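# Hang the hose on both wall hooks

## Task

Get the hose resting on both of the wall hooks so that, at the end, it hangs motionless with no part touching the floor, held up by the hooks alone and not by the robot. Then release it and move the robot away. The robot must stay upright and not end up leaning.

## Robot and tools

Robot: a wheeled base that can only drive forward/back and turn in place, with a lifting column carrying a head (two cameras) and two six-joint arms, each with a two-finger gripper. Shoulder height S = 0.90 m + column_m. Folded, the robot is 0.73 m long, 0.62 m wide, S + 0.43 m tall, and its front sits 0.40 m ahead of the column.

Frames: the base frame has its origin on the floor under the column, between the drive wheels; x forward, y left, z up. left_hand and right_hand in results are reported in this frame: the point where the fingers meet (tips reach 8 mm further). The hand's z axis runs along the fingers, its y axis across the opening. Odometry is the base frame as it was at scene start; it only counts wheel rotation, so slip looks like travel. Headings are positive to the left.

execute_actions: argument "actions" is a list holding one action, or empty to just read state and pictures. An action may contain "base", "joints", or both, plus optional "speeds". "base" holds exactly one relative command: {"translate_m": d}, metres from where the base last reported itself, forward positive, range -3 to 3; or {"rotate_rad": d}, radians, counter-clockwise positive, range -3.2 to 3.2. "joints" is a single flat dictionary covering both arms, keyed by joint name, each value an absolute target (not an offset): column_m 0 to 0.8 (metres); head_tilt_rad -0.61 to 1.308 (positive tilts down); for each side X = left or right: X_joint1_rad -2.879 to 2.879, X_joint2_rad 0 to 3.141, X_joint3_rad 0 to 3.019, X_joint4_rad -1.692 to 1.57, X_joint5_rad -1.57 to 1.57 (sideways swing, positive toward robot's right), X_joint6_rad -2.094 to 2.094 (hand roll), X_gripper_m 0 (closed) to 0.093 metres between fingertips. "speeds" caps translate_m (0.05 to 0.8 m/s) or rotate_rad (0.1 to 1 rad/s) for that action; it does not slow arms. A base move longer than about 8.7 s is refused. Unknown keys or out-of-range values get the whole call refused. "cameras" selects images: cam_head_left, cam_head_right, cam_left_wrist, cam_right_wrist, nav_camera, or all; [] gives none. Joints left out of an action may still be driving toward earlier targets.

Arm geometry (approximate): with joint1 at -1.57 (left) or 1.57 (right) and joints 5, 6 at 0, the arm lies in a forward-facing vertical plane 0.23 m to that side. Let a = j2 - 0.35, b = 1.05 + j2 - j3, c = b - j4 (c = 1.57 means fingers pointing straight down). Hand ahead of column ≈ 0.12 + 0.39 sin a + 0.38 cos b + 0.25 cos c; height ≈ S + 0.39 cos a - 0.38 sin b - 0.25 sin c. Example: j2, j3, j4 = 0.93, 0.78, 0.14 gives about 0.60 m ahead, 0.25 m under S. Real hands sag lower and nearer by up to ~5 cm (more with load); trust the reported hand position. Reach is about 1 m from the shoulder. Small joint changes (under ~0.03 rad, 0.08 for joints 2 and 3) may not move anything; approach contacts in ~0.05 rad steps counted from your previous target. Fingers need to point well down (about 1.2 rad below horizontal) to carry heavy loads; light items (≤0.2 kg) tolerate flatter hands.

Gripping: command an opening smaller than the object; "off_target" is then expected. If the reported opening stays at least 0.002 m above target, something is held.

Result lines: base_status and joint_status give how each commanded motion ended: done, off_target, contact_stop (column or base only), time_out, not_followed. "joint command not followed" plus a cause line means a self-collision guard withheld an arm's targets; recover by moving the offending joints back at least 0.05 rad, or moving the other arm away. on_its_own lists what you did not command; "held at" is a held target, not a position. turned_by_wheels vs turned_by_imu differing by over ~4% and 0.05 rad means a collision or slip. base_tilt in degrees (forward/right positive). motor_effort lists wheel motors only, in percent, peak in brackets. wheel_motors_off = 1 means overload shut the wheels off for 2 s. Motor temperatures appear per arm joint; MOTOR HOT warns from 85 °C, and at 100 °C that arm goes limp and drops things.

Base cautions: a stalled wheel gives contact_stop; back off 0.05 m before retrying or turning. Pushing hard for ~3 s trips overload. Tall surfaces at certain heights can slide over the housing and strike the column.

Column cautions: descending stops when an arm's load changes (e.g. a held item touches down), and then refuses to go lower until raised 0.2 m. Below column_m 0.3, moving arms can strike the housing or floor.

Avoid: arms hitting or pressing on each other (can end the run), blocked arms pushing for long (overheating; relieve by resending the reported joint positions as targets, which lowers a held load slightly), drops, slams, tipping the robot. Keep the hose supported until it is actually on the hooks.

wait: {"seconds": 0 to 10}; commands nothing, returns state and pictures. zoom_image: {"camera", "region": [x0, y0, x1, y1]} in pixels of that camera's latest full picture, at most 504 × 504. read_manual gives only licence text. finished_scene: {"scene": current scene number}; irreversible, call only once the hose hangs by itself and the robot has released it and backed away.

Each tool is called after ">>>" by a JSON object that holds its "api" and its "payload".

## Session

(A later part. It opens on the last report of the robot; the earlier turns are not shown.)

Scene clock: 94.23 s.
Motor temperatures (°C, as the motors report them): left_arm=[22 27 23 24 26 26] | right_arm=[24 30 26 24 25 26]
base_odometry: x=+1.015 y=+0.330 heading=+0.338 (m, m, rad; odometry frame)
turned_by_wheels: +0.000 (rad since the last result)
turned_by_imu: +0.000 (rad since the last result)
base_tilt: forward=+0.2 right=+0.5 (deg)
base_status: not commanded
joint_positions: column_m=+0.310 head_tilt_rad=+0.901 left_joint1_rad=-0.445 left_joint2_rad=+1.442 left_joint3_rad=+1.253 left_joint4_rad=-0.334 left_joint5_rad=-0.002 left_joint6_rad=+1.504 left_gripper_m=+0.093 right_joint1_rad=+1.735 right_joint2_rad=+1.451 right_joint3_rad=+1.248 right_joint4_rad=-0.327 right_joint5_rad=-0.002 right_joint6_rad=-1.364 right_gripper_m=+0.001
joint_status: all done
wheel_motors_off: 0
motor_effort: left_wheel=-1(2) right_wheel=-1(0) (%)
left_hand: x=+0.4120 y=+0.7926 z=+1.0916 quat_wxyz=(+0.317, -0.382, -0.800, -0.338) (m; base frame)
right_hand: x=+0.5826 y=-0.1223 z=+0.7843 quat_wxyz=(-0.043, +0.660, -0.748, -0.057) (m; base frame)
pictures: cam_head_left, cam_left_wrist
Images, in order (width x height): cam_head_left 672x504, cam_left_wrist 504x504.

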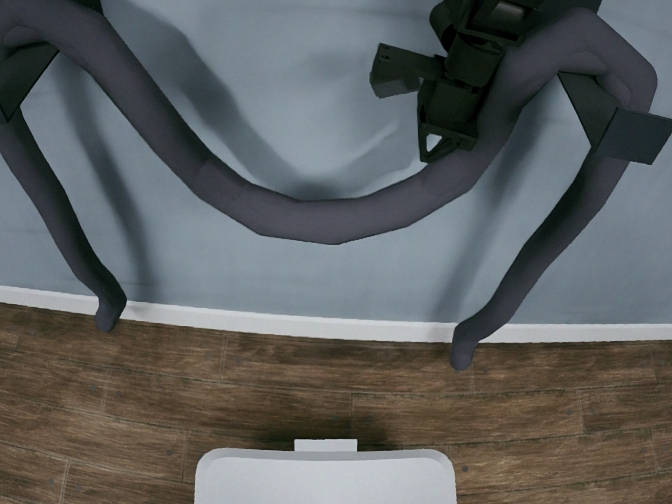

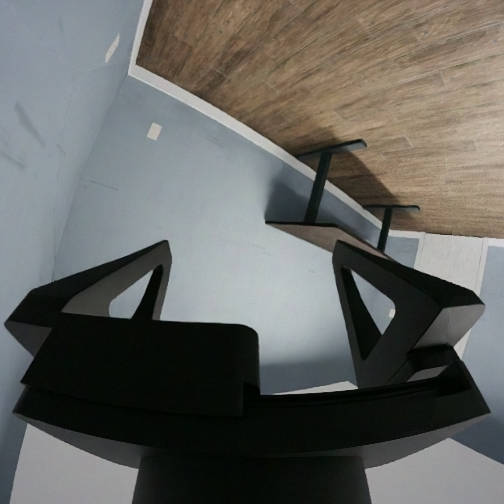

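>>> {"api": "execute_actions", "payload": {"actions": [{"joints":{"right_gripper_m":0.093,"right_joint1_rad":1.88,"right_joint6_rad":-1.25}}], "cameras": []}}

>>> {"api": "wait", "payload": {"seconds": 1.5}}

>>> {"api": "execute_actions", "payload": {"actions": [{"joints":{"column_m":0.22}}], "cameras": ["cam_head_left","cam_right_wrist"]}}

Scene clock: 96.60 s.
Motor temperatures (°C, as the motors report them): left_arm=[22 26 23 24 26 26] | right_arm=[24 30 26 24 25 26]
base_odometry: x=+1.015 y=+0.330 heading=+0.338 (m, m, rad; odometry frame)
turned_by_wheels: +0.000 (rad since the last result)
turned_by_imu: +0.000 (rad since the last result)
base_tilt: forward=+0.3 right=+0.5 (deg)
base_status: not commanded
joint_positions: column_m=+0.310 head_tilt_rad=+0.901 left_joint1_rad=-0.445 left_joint2_rad=+1.442 left_joint3_rad=+1.253 left_joint4_rad=-0.334 left_joint5_rad=-0.002 left_joint6_rad=+1.504 left_gripper_m=+0.093 right_joint1_rad=+1.895 right_joint2_rad=+1.451 right_joint3_rad=+1.248 right_joint4_rad=-0.327 right_joint5_rad=-0.001 right_joint6_rad=-1.265 right_gripper_m=+0.093
joint_status: all done
wheel_motors_off: 0
motor_effort: left_wheel=-2(2) right_wheel=+2(1) (%)
left_hand: x=+0.4120 y=+0.7926 z=+1.0916 quat_wxyz=(+0.317, -0.382, -0.800, -0.338) (m; base frame)
right_hand: x=+0.5704 y=-0.0243 z=+0.8054 quat_wxyz=(-0.081, +0.649, -0.748, -0.115) (m; base frame)
pictures: none
No camera images: the call's "cameras" was empty. Leave "cameras" out to get every camera's image.

Scene clock: 98.10 s.
Motor temperatures (°C, as the motors report them): left_arm=[22 26 23 24 26 26] | right_arm=[24 30 26 24 25 26]
base_odometry: x=+1.015 y=+0.330 heading=+0.338 (m, m, rad; odometry frame)
turned_by_wheels: +0.000 (rad since the last result)
turned_by_imu: +0.000 (rad since the last result)
base_tilt: forward=+0.3 right=+0.5 (deg)
base_status: not commanded
joint_positions: column_m=+0.310 head_tilt_rad=+0.901 left_joint1_rad=-0.445 left_joint2_rad=+1.442 left_joint3_rad=+1.253 left_joint4_rad=-0.334 left_joint5_rad=-0.002 left_joint6_rad=+1.504 left_gripper_m=+0.093 right_joint1_rad=+1.895 right_joint2_rad=+1.451 right_joint3_rad=+1.248 right_joint4_rad=-0.327 right_joint5_rad=-0.001 right_joint6_rad=-1.265 right_gripper_m=+0.093
joint_status: all done
wheel_motors_off: 0
motor_effort: left_wheel=-2(2) right_wheel=+1(1) (%)
left_hand: x=+0.4120 y=+0.7926 z=+1.0916 quat_wxyz=(+0.317, -0.382, -0.800, -0.338) (m; base frame)
right_hand: x=+0.5704 y=-0.0243 z=+0.8054 quat_wxyz=(-0.081, +0.649, -0.748, -0.115) (m; base frame)
wait: 1.50 s; at rest by 0.27 s
pictures: cam_head_left, cam_head_right, cam_left_wrist, cam_right_wrist, nav_camera
Images, in order (width x height): cam_head_left 672x504, cam_head_right 672x504, cam_left_wrist 504x504, cam_right_wrist 504x504, nav_camera 672x504.

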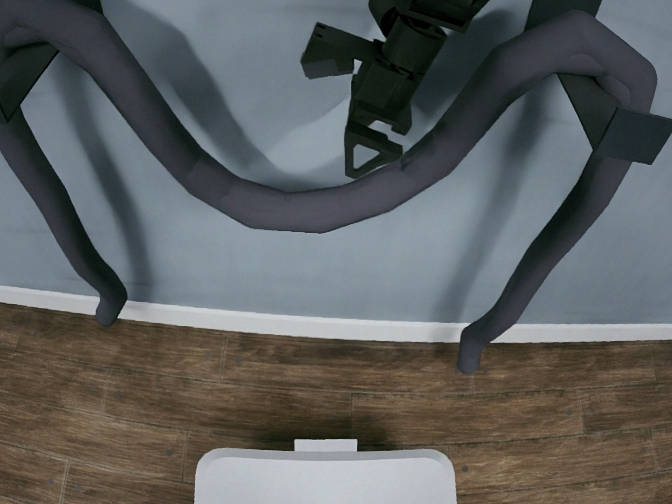

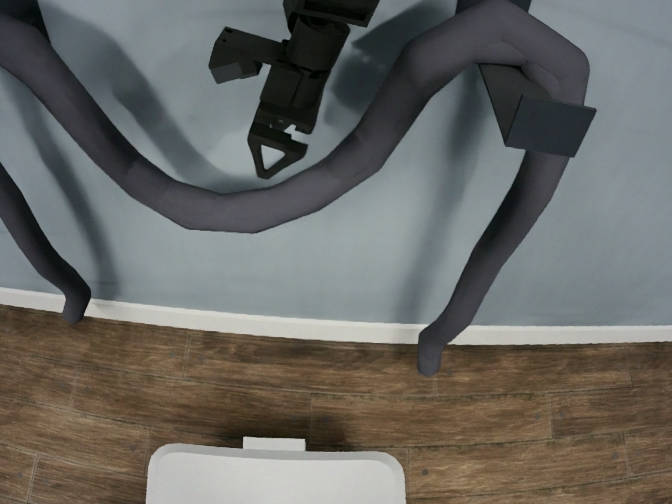

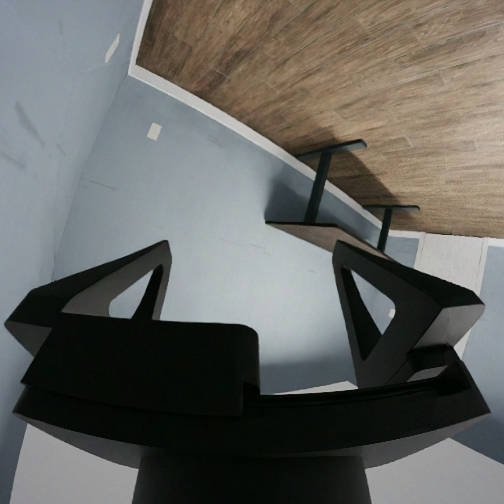

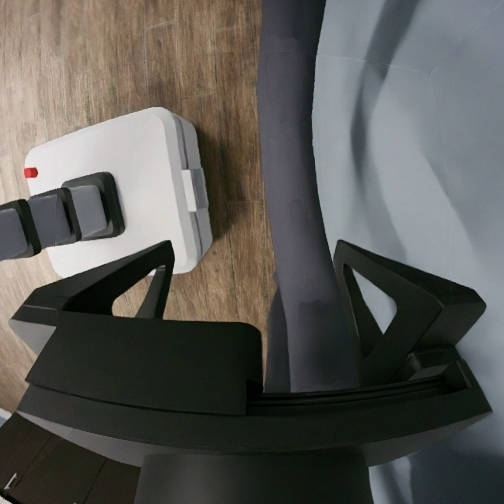

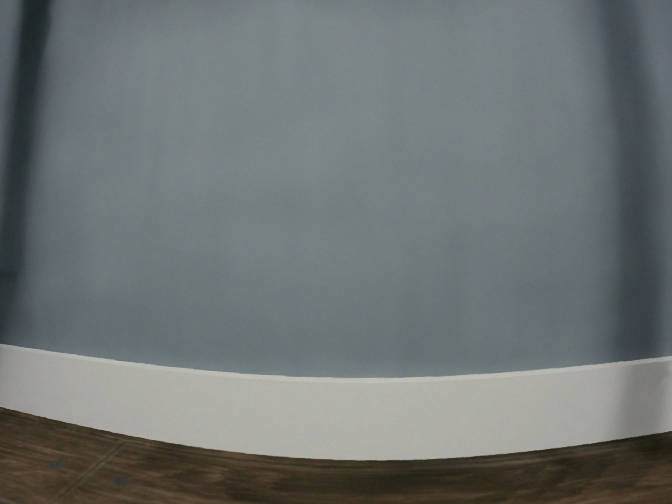

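Scene clock: 99.87 s.
Motor temperatures (°C, as the motors report them): left_arm=[23 26 23 24 26 26] | right_arm=[24 30 26 24 25 26]
base_odometry: x=+1.015 y=+0.330 heading=+0.338 (m, m, rad; odometry frame)
turned_by_wheels: +0.000 (rad since the last result)
turned_by_imu: +0.000 (rad since the last result)
base_tilt: forward=+0.3 right=+0.6 (deg)
base_status: not commanded
joint_positions: column_m=+0.220 head_tilt_rad=+0.901 left_joint1_rad=-0.445 left_joint2_rad=+1.442 left_joint3_rad=+1.253 left_joint4_rad=-0.334 left_joint5_rad=-0.002 left_joint6_rad=+1.504 left_gripper_m=+0.093 right_joint1_rad=+1.895 right_joint2_rad=+1.451 right_joint3_rad=+1.248 right_joint4_rad=-0.327 right_joint5_rad=-0.001 right_joint6_rad=-1.265 right_gripper_m=+0.093
joint_status: all done
wheel_motors_off: 0
motor_effort: left_wheel=-3(3) right_wheel=+3(1) (%)
left_hand: x=+0.4120 y=+0.7926 z=+1.0015 quat_wxyz=(+0.317, -0.382, -0.800, -0.338) (m; base frame)
right_hand: x=+0.5704 y=-0.0243 z=+0.7154 quat_wxyz=(-0.081, +0.649, -0.748, -0.115) (m; base frame)
pictures: cam_head_left, cam_right_wrist
Images, in order (width x height): cam_head_left 672x504, cam_right_wrist 504x504.

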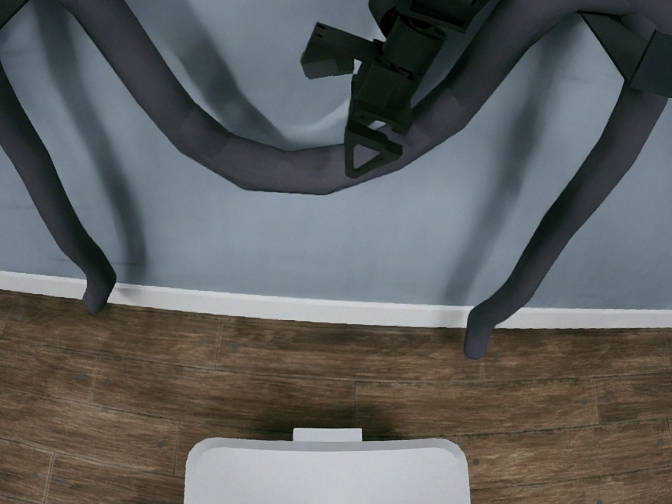

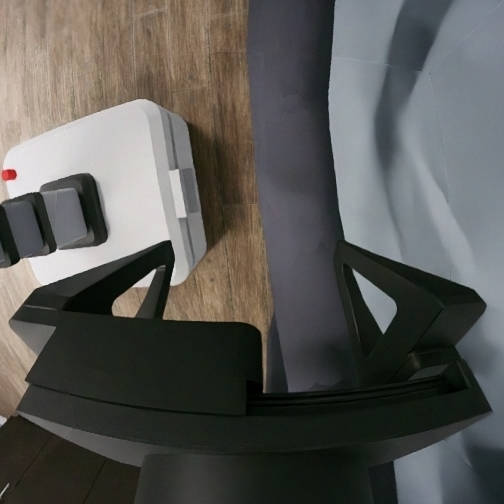

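>>> {"api": "execute_actions", "payload": {"actions": [{"base":{"translate_m":0.025},"joints":{"column_m":0.15}}], "cameras": ["cam_head_left","cam_right_wrist"]}}

>>> {"api": "execute_actions", "payload": {"actions": [{"joints":{"right_gripper_m":0.0}}], "cameras": ["cam_head_left"]}}

Scene clock: 101.93 s.
Motor temperatures (°C, as the motors report them): left_arm=[23 26 23 24 26 26] | right_arm=[24 30 26 24 25 26]
base_odometry: x=+1.038 y=+0.338 heading=+0.338 (m, m, rad; odometry frame)
turned_by_wheels: +0.000 (rad since the last result)
turned_by_imu: +0.000 (rad since the last result)
base_tilt: forward=+0.3 right=+0.6 (deg)
base_status: done
joint_positions: column_m=+0.150 head_tilt_rad=+0.902 left_joint1_rad=-0.445 left_joint2_rad=+1.443 left_joint3_rad=+1.252 left_joint4_rad=-0.334 left_joint5_rad=-0.002 left_joint6_rad=+1.504 left_gripper_m=+0.093 right_joint1_rad=+1.895 right_joint2_rad=+1.450 right_joint3_rad=+1.249 right_joint4_rad=-0.327 right_joint5_rad=-0.001 right_joint6_rad=-1.265 right_gripper_m=+0.093
joint_status: all done
wheel_motors_off: 0
motor_effort: left_wheel=+0(30) right_wheel=+0(30) (%)
left_hand: x=+0.4115 y=+0.7925 z=+0.9311 quat_wxyz=(+0.317, -0.382, -0.800, -0.337) (m; base frame)
right_hand: x=+0.5710 y=-0.0243 z=+0.6457 quat_wxyz=(-0.081, +0.649, -0.748, -0.114) (m; base frame)
pictures: cam_head_left, cam_right_wrist
Images, in order (width x height): cam_head_left 672x504, cam_right_wrist 504x504.

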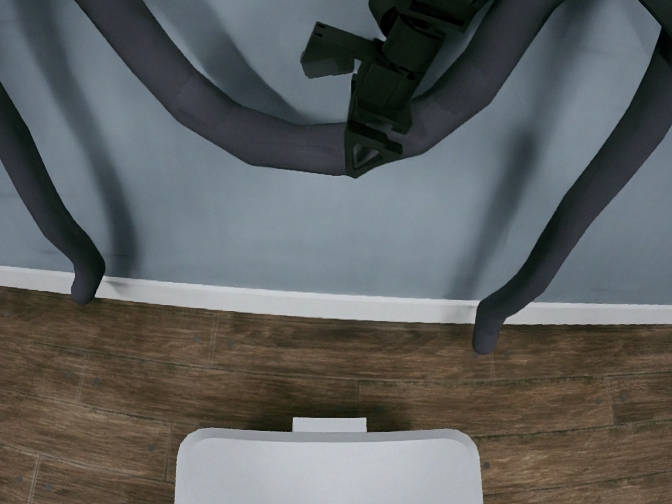

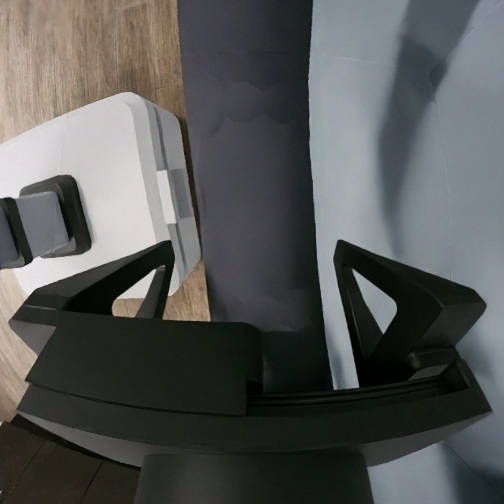

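Scene clock: 102.63 s.
Motor temperatures (°C, as the motors report them): left_arm=[23 26 23 24 26 26] | right_arm=[24 30 26 24 25 26]
base_odometry: x=+1.038 y=+0.338 heading=+0.338 (m, m, rad; odometry frame)
turned_by_wheels: +0.000 (rad since the last result)
turned_by_imu: +0.000 (rad since the last result)
base_tilt: forward=+0.3 right=+0.6 (deg)
base_status: not commanded
joint_positions: column_m=+0.150 head_tilt_rad=+0.902 left_joint1_rad=-0.445 left_joint2_rad=+1.443 left_joint3_rad=+1.252 left_joint4_rad=-0.334 left_joint5_rad=-0.002 left_joint6_rad=+1.504 left_gripper_m=+0.093 right_joint1_rad=+1.895 right_joint2_rad=+1.450 right_joint3_rad=+1.249 right_joint4_rad=-0.327 right_joint5_rad=-0.002 right_joint6_rad=-1.264 right_gripper_m=+0.060
joint_status: right_gripper_m off_target (ended at +0.060, target +0.000)
wheel_motors_off: 0
motor_effort: left_wheel=-1(1) right_wheel=+0(1) (%)
left_hand: x=+0.4115 y=+0.7925 z=+0.9311 quat_wxyz=(+0.317, -0.382, -0.800, -0.337) (m; base frame)
right_hand: x=+0.5710 y=-0.0242 z=+0.6457 quat_wxyz=(-0.081, +0.648, -0.748, -0.115) (m; base frame)
pictures: cam_head_left
Images, in order (width x height): cam_head_left 672x504.

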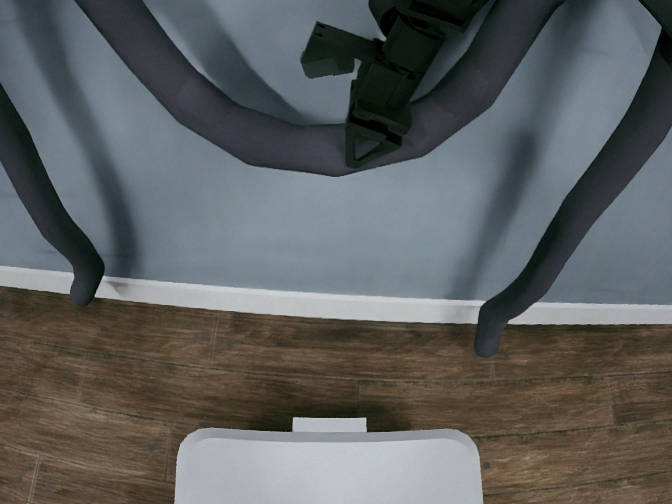

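>>> {"api": "execute_actions", "payload": {"actions": [{"joints":{"column_m":0.03,"right_joint1_rad":2.15}}], "cameras": ["cam_head_left","nav_camera"]}}

Scene clock: 105.20 s.
Motor temperatures (°C, as the motors report them): left_arm=[23 26 23 24 26 26] | right_arm=[24 30 26 24 25 26]
base_odometry: x=+1.038 y=+0.338 heading=+0.338 (m, m, rad; odometry frame)
turned_by_wheels: +0.000 (rad since the last result)
turned_by_imu: +0.000 (rad since the last result)
base_tilt: forward=+0.3 right=+0.6 (deg)
base_status: not commanded
joint_positions: column_m=+0.041 head_tilt_rad=+0.902 left_joint1_rad=-0.418 left_joint2_rad=+1.427 left_joint3_rad=+1.275 left_joint4_rad=-0.334 left_joint5_rad=+0.000 left_joint6_rad=+1.504 left_gripper_m=+0.093 right_joint1_rad=+2.121 right_joint2_rad=+1.434 right_joint3_rad=+1.249 right_joint4_rad=-0.333 right_joint5_rad=+0.010 right_joint6_rad=-1.257 right_gripper_m=+0.060
joint_status: column_m contact_stop (moved -0.109 of -0.120); the others done
wheel_motors_off: 0
on_its_own: column_m is held at +0.041, not at your +0.030, since a contact_stop
motor_effort: left_wheel=-6(6) right_wheel=+1(2) (%)
left_hand: x=+0.4241 y=+0.8004 z=+0.8459 quat_wxyz=(+0.314, -0.380, -0.792, -0.359) (m; base frame)
right_hand: x=+0.5472 y=+0.1008 z=+0.5945 quat_wxyz=(-0.139, +0.676, -0.700, -0.185) (m; base frame)
pictures: cam_head_left, nav_camera
Images, in order (width x height): cam_head_left 672x504, nav_camera 672x504.

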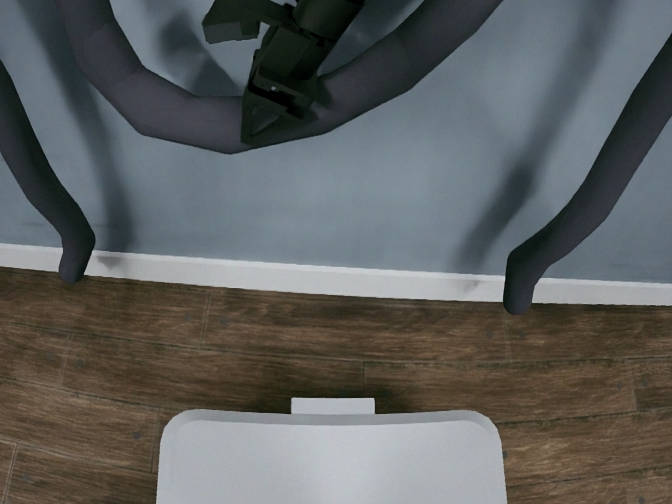

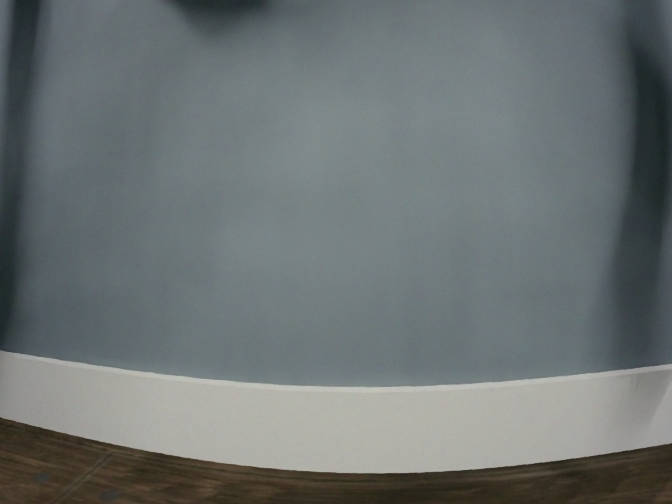

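>>> {"api": "execute_actions", "payload": {"actions": [{"joints":{"right_gripper_m":0.093}}], "cameras": []}}

>>> {"api": "execute_actions", "payload": {"actions": [{"joints":{"column_m":0.3}}], "cameras": []}}

>>> {"api": "execute_actions", "payload": {"actions": [{"base":{"translate_m":-0.9},"joints":{"head_tilt_rad":0.5}}], "cameras": []}}

>>> {"api": "wait", "payload": {"seconds": 3}}

Scene clock: 106.70 s.
Motor temperatures (°C, as the motors report them): left_arm=[23 26 23 24 26 26] | right_arm=[24 30 26 24 25 26]
base_odometry: x=+1.038 y=+0.338 heading=+0.338 (m, m, rad; odometry frame)
turned_by_wheels: +0.000 (rad since the last result)
turned_by_imu: +0.000 (rad since the last result)
base_tilt: forward=+0.3 right=+0.5 (deg)
base_status: not commanded
joint_positions: column_m=+0.041 head_tilt_rad=+0.902 left_joint1_rad=-0.418 left_joint2_rad=+1.427 left_joint3_rad=+1.275 left_joint4_rad=-0.334 left_joint5_rad=+0.000 left_joint6_rad=+1.504 left_gripper_m=+0.093 right_joint1_rad=+2.129 right_joint2_rad=+1.437 right_joint3_rad=+1.249 right_joint4_rad=-0.332 right_joint5_rad=+0.003 right_joint6_rad=-1.257 right_gripper_m=+0.093
joint_status: all done
wheel_motors_off: 0
on_its_own: column_m is held at +0.041, not at your +0.030, since a contact_stop
motor_effort: left_wheel=-6(6) right_wheel=+1(4) (%)
left_hand: x=+0.4241 y=+0.8004 z=+0.8459 quat_wxyz=(+0.314, -0.380, -0.792, -0.359) (m; base frame)
right_hand: x=+0.5443 y=+0.1065 z=+0.5960 quat_wxyz=(-0.141, +0.676, -0.697, -0.191) (m; base frame)
pictures: none
No camera images: the call's "cameras" was empty. Leave "cameras" out to get every camera's image.

Scene clock: 110.67 s.
Motor temperatures (°C, as the motors report them): left_arm=[23 26 23 24 26 26] | right_arm=[24 29 26 24 25 26]
base_odometry: x=+1.038 y=+0.338 heading=+0.338 (m, m, rad; odometry frame)
turned_by_wheels: +0.000 (rad since the last result)
turned_by_imu: +0.000 (rad since the last result)
base_tilt: forward=+0.3 right=+0.6 (deg)
base_status: not commanded
joint_positions: column_m=+0.300 head_tilt_rad=+0.902 left_joint1_rad=-0.444 left_joint2_rad=+1.439 left_joint3_rad=+1.254 left_joint4_rad=-0.334 left_joint5_rad=+0.000 left_joint6_rad=+1.504 left_gripper_m=+0.093 right_joint1_rad=+2.130 right_joint2_rad=+1.441 right_joint3_rad=+1.249 right_joint4_rad=-0.332 right_joint5_rad=+0.002 right_joint6_rad=-1.257 right_gripper_m=+0.093
joint_status: all done
wheel_motors_off: 0
motor_effort: left_wheel=-4(6) right_wheel=+4(0) (%)
left_hand: x=+0.4145 y=+0.7923 z=+1.0830 quat_wxyz=(+0.315, -0.383, -0.799, -0.339) (m; base frame)
right_hand: x=+0.5423 y=+0.1074 z=+0.8536 quat_wxyz=(-0.140, +0.677, -0.697, -0.193) (m; base frame)
pictures: none
No camera images: the call's "cameras" was empty. Leave "cameras" out to get every camera's image.

Scene clock: 113.87 s.
Motor temperatures (°C, as the motors report them): left_arm=[23 26 23 24 26 26] | right_arm=[24 29 26 24 25 26]
base_odometry: x=+0.189 y=+0.040 heading=+0.337 (m, m, rad; odometry frame)
turned_by_wheels: -0.001 (rad since the last result)
turned_by_imu: +0.001 (rad since the last result)
base_tilt: forward=+0.3 right=+0.6 (deg)
base_status: done
joint_positions: column_m=+0.300 head_tilt_rad=+0.518 left_joint1_rad=-0.444 left_joint2_rad=+1.441 left_joint3_rad=+1.250 left_joint4_rad=-0.334 left_joint5_rad=+0.000 left_joint6_rad=+1.504 left_gripper_m=+0.093 right_joint1_rad=+2.132 right_joint2_rad=+1.443 right_joint3_rad=+1.249 right_joint4_rad=-0.330 right_joint5_rad=+0.002 right_joint6_rad=-1.257 right_gripper_m=+0.093
joint_status: all done
wheel_motors_off: 0
motor_effort: left_wheel=-2(49) right_wheel=+2(35) (%)
left_hand: x=+0.4116 y=+0.7919 z=+1.0813 quat_wxyz=(+0.316, -0.383, -0.800, -0.337) (m; base frame)
right_hand: x=+0.5418 y=+0.1089 z=+0.8538 quat_wxyz=(-0.140, +0.677, -0.696, -0.193) (m; base frame)
pictures: none
No camera images: the call's "cameras" was empty. Leave "cameras" out to get every camera's image.

Scene clock: 116.87 s.
Motor temperatures (°C, as the motors report them): left_arm=[23 26 23 24 26 26] | right_arm=[24 29 26 24 25 26]
base_odometry: x=+0.189 y=+0.040 heading=+0.337 (m, m, rad; odometry frame)
turned_by_wheels: +0.000 (rad since the last result)
turned_by_imu: +0.000 (rad since the last result)
base_tilt: forward=+0.3 right=+0.6 (deg)
base_status: done
joint_positions: column_m=+0.300 head_tilt_rad=+0.518 left_joint1_rad=-0.444 left_joint2_rad=+1.441 left_joint3_rad=+1.250 left_joint4_rad=-0.334 left_joint5_rad=+0.000 left_joint6_rad=+1.504 left_gripper_m=+0.093 right_joint1_rad=+2.132 right_joint2_rad=+1.443 right_joint3_rad=+1.249 right_joint4_rad=-0.330 right_joint5_rad=+0.002 right_joint6_rad=-1.257 right_gripper_m=+0.093
joint_status: all done
wheel_motors_off: 0
motor_effort: left_wheel=-2(49) right_wheel=+4(35) (%)
left_hand: x=+0.4116 y=+0.7919 z=+1.0813 quat_wxyz=(+0.316, -0.383, -0.800, -0.337) (m; base frame)
right_hand: x=+0.5418 y=+0.1089 z=+0.8538 quat_wxyz=(-0.140, +0.677, -0.696, -0.193) (m; base frame)
wait: 3.00 s; at rest by 0.27 s
pictures: cam_head_left, cam_head_right, cam_left_wrist, cam_right_wrist, nav_camera
Images, in order (width x height): cam_head_left 672x504, cam_head_right 672x504, cam_left_wrist 504x504, cam_right_wrist 504x504, nav_camera 672x504.

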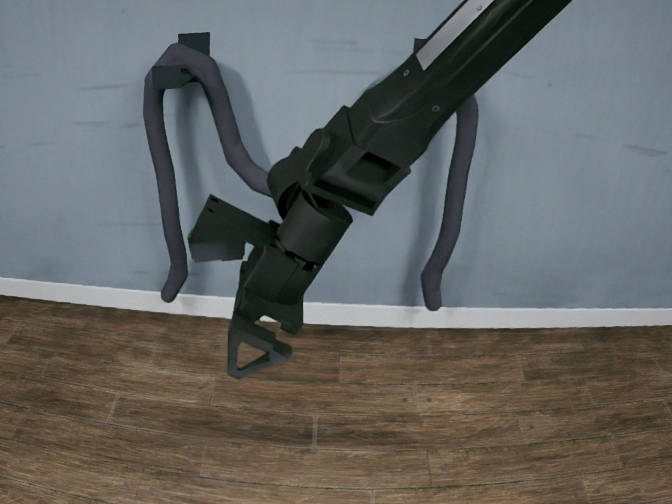

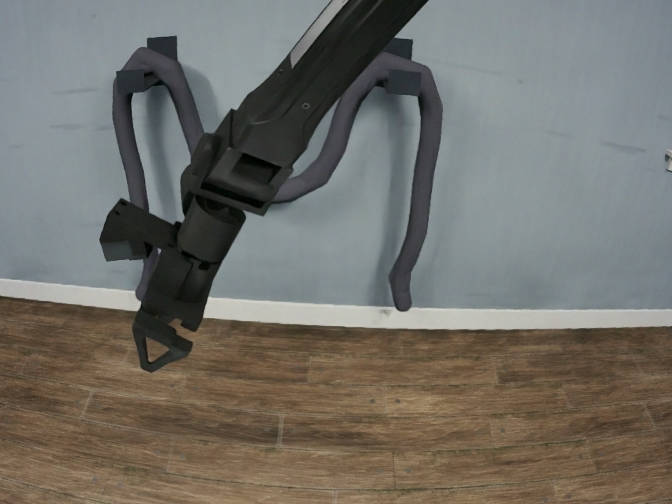

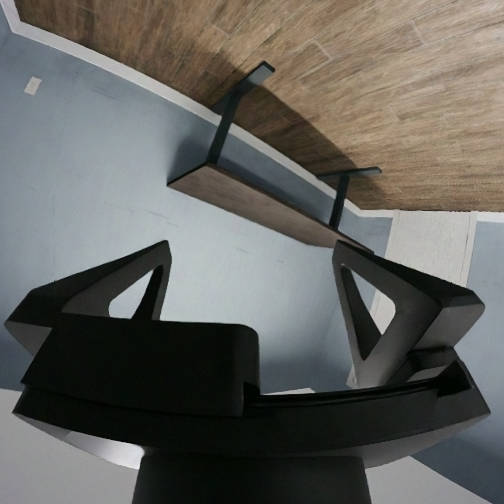

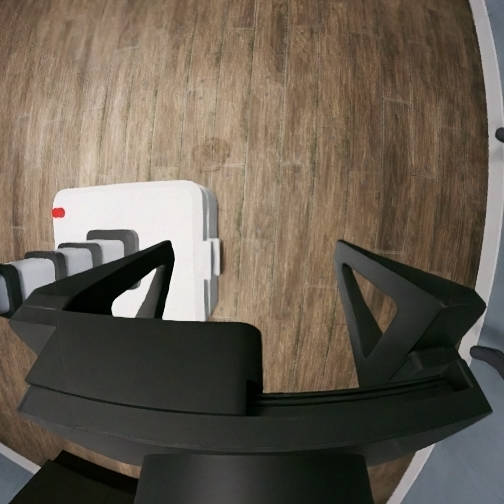

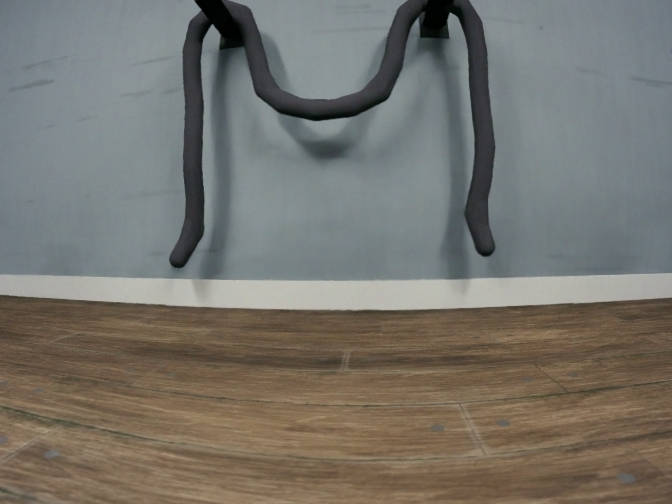

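Both tails well clear now.

>>> {"api": "finished_scene", "payload": {"scene": 2}}

The scene is finished: the task was done.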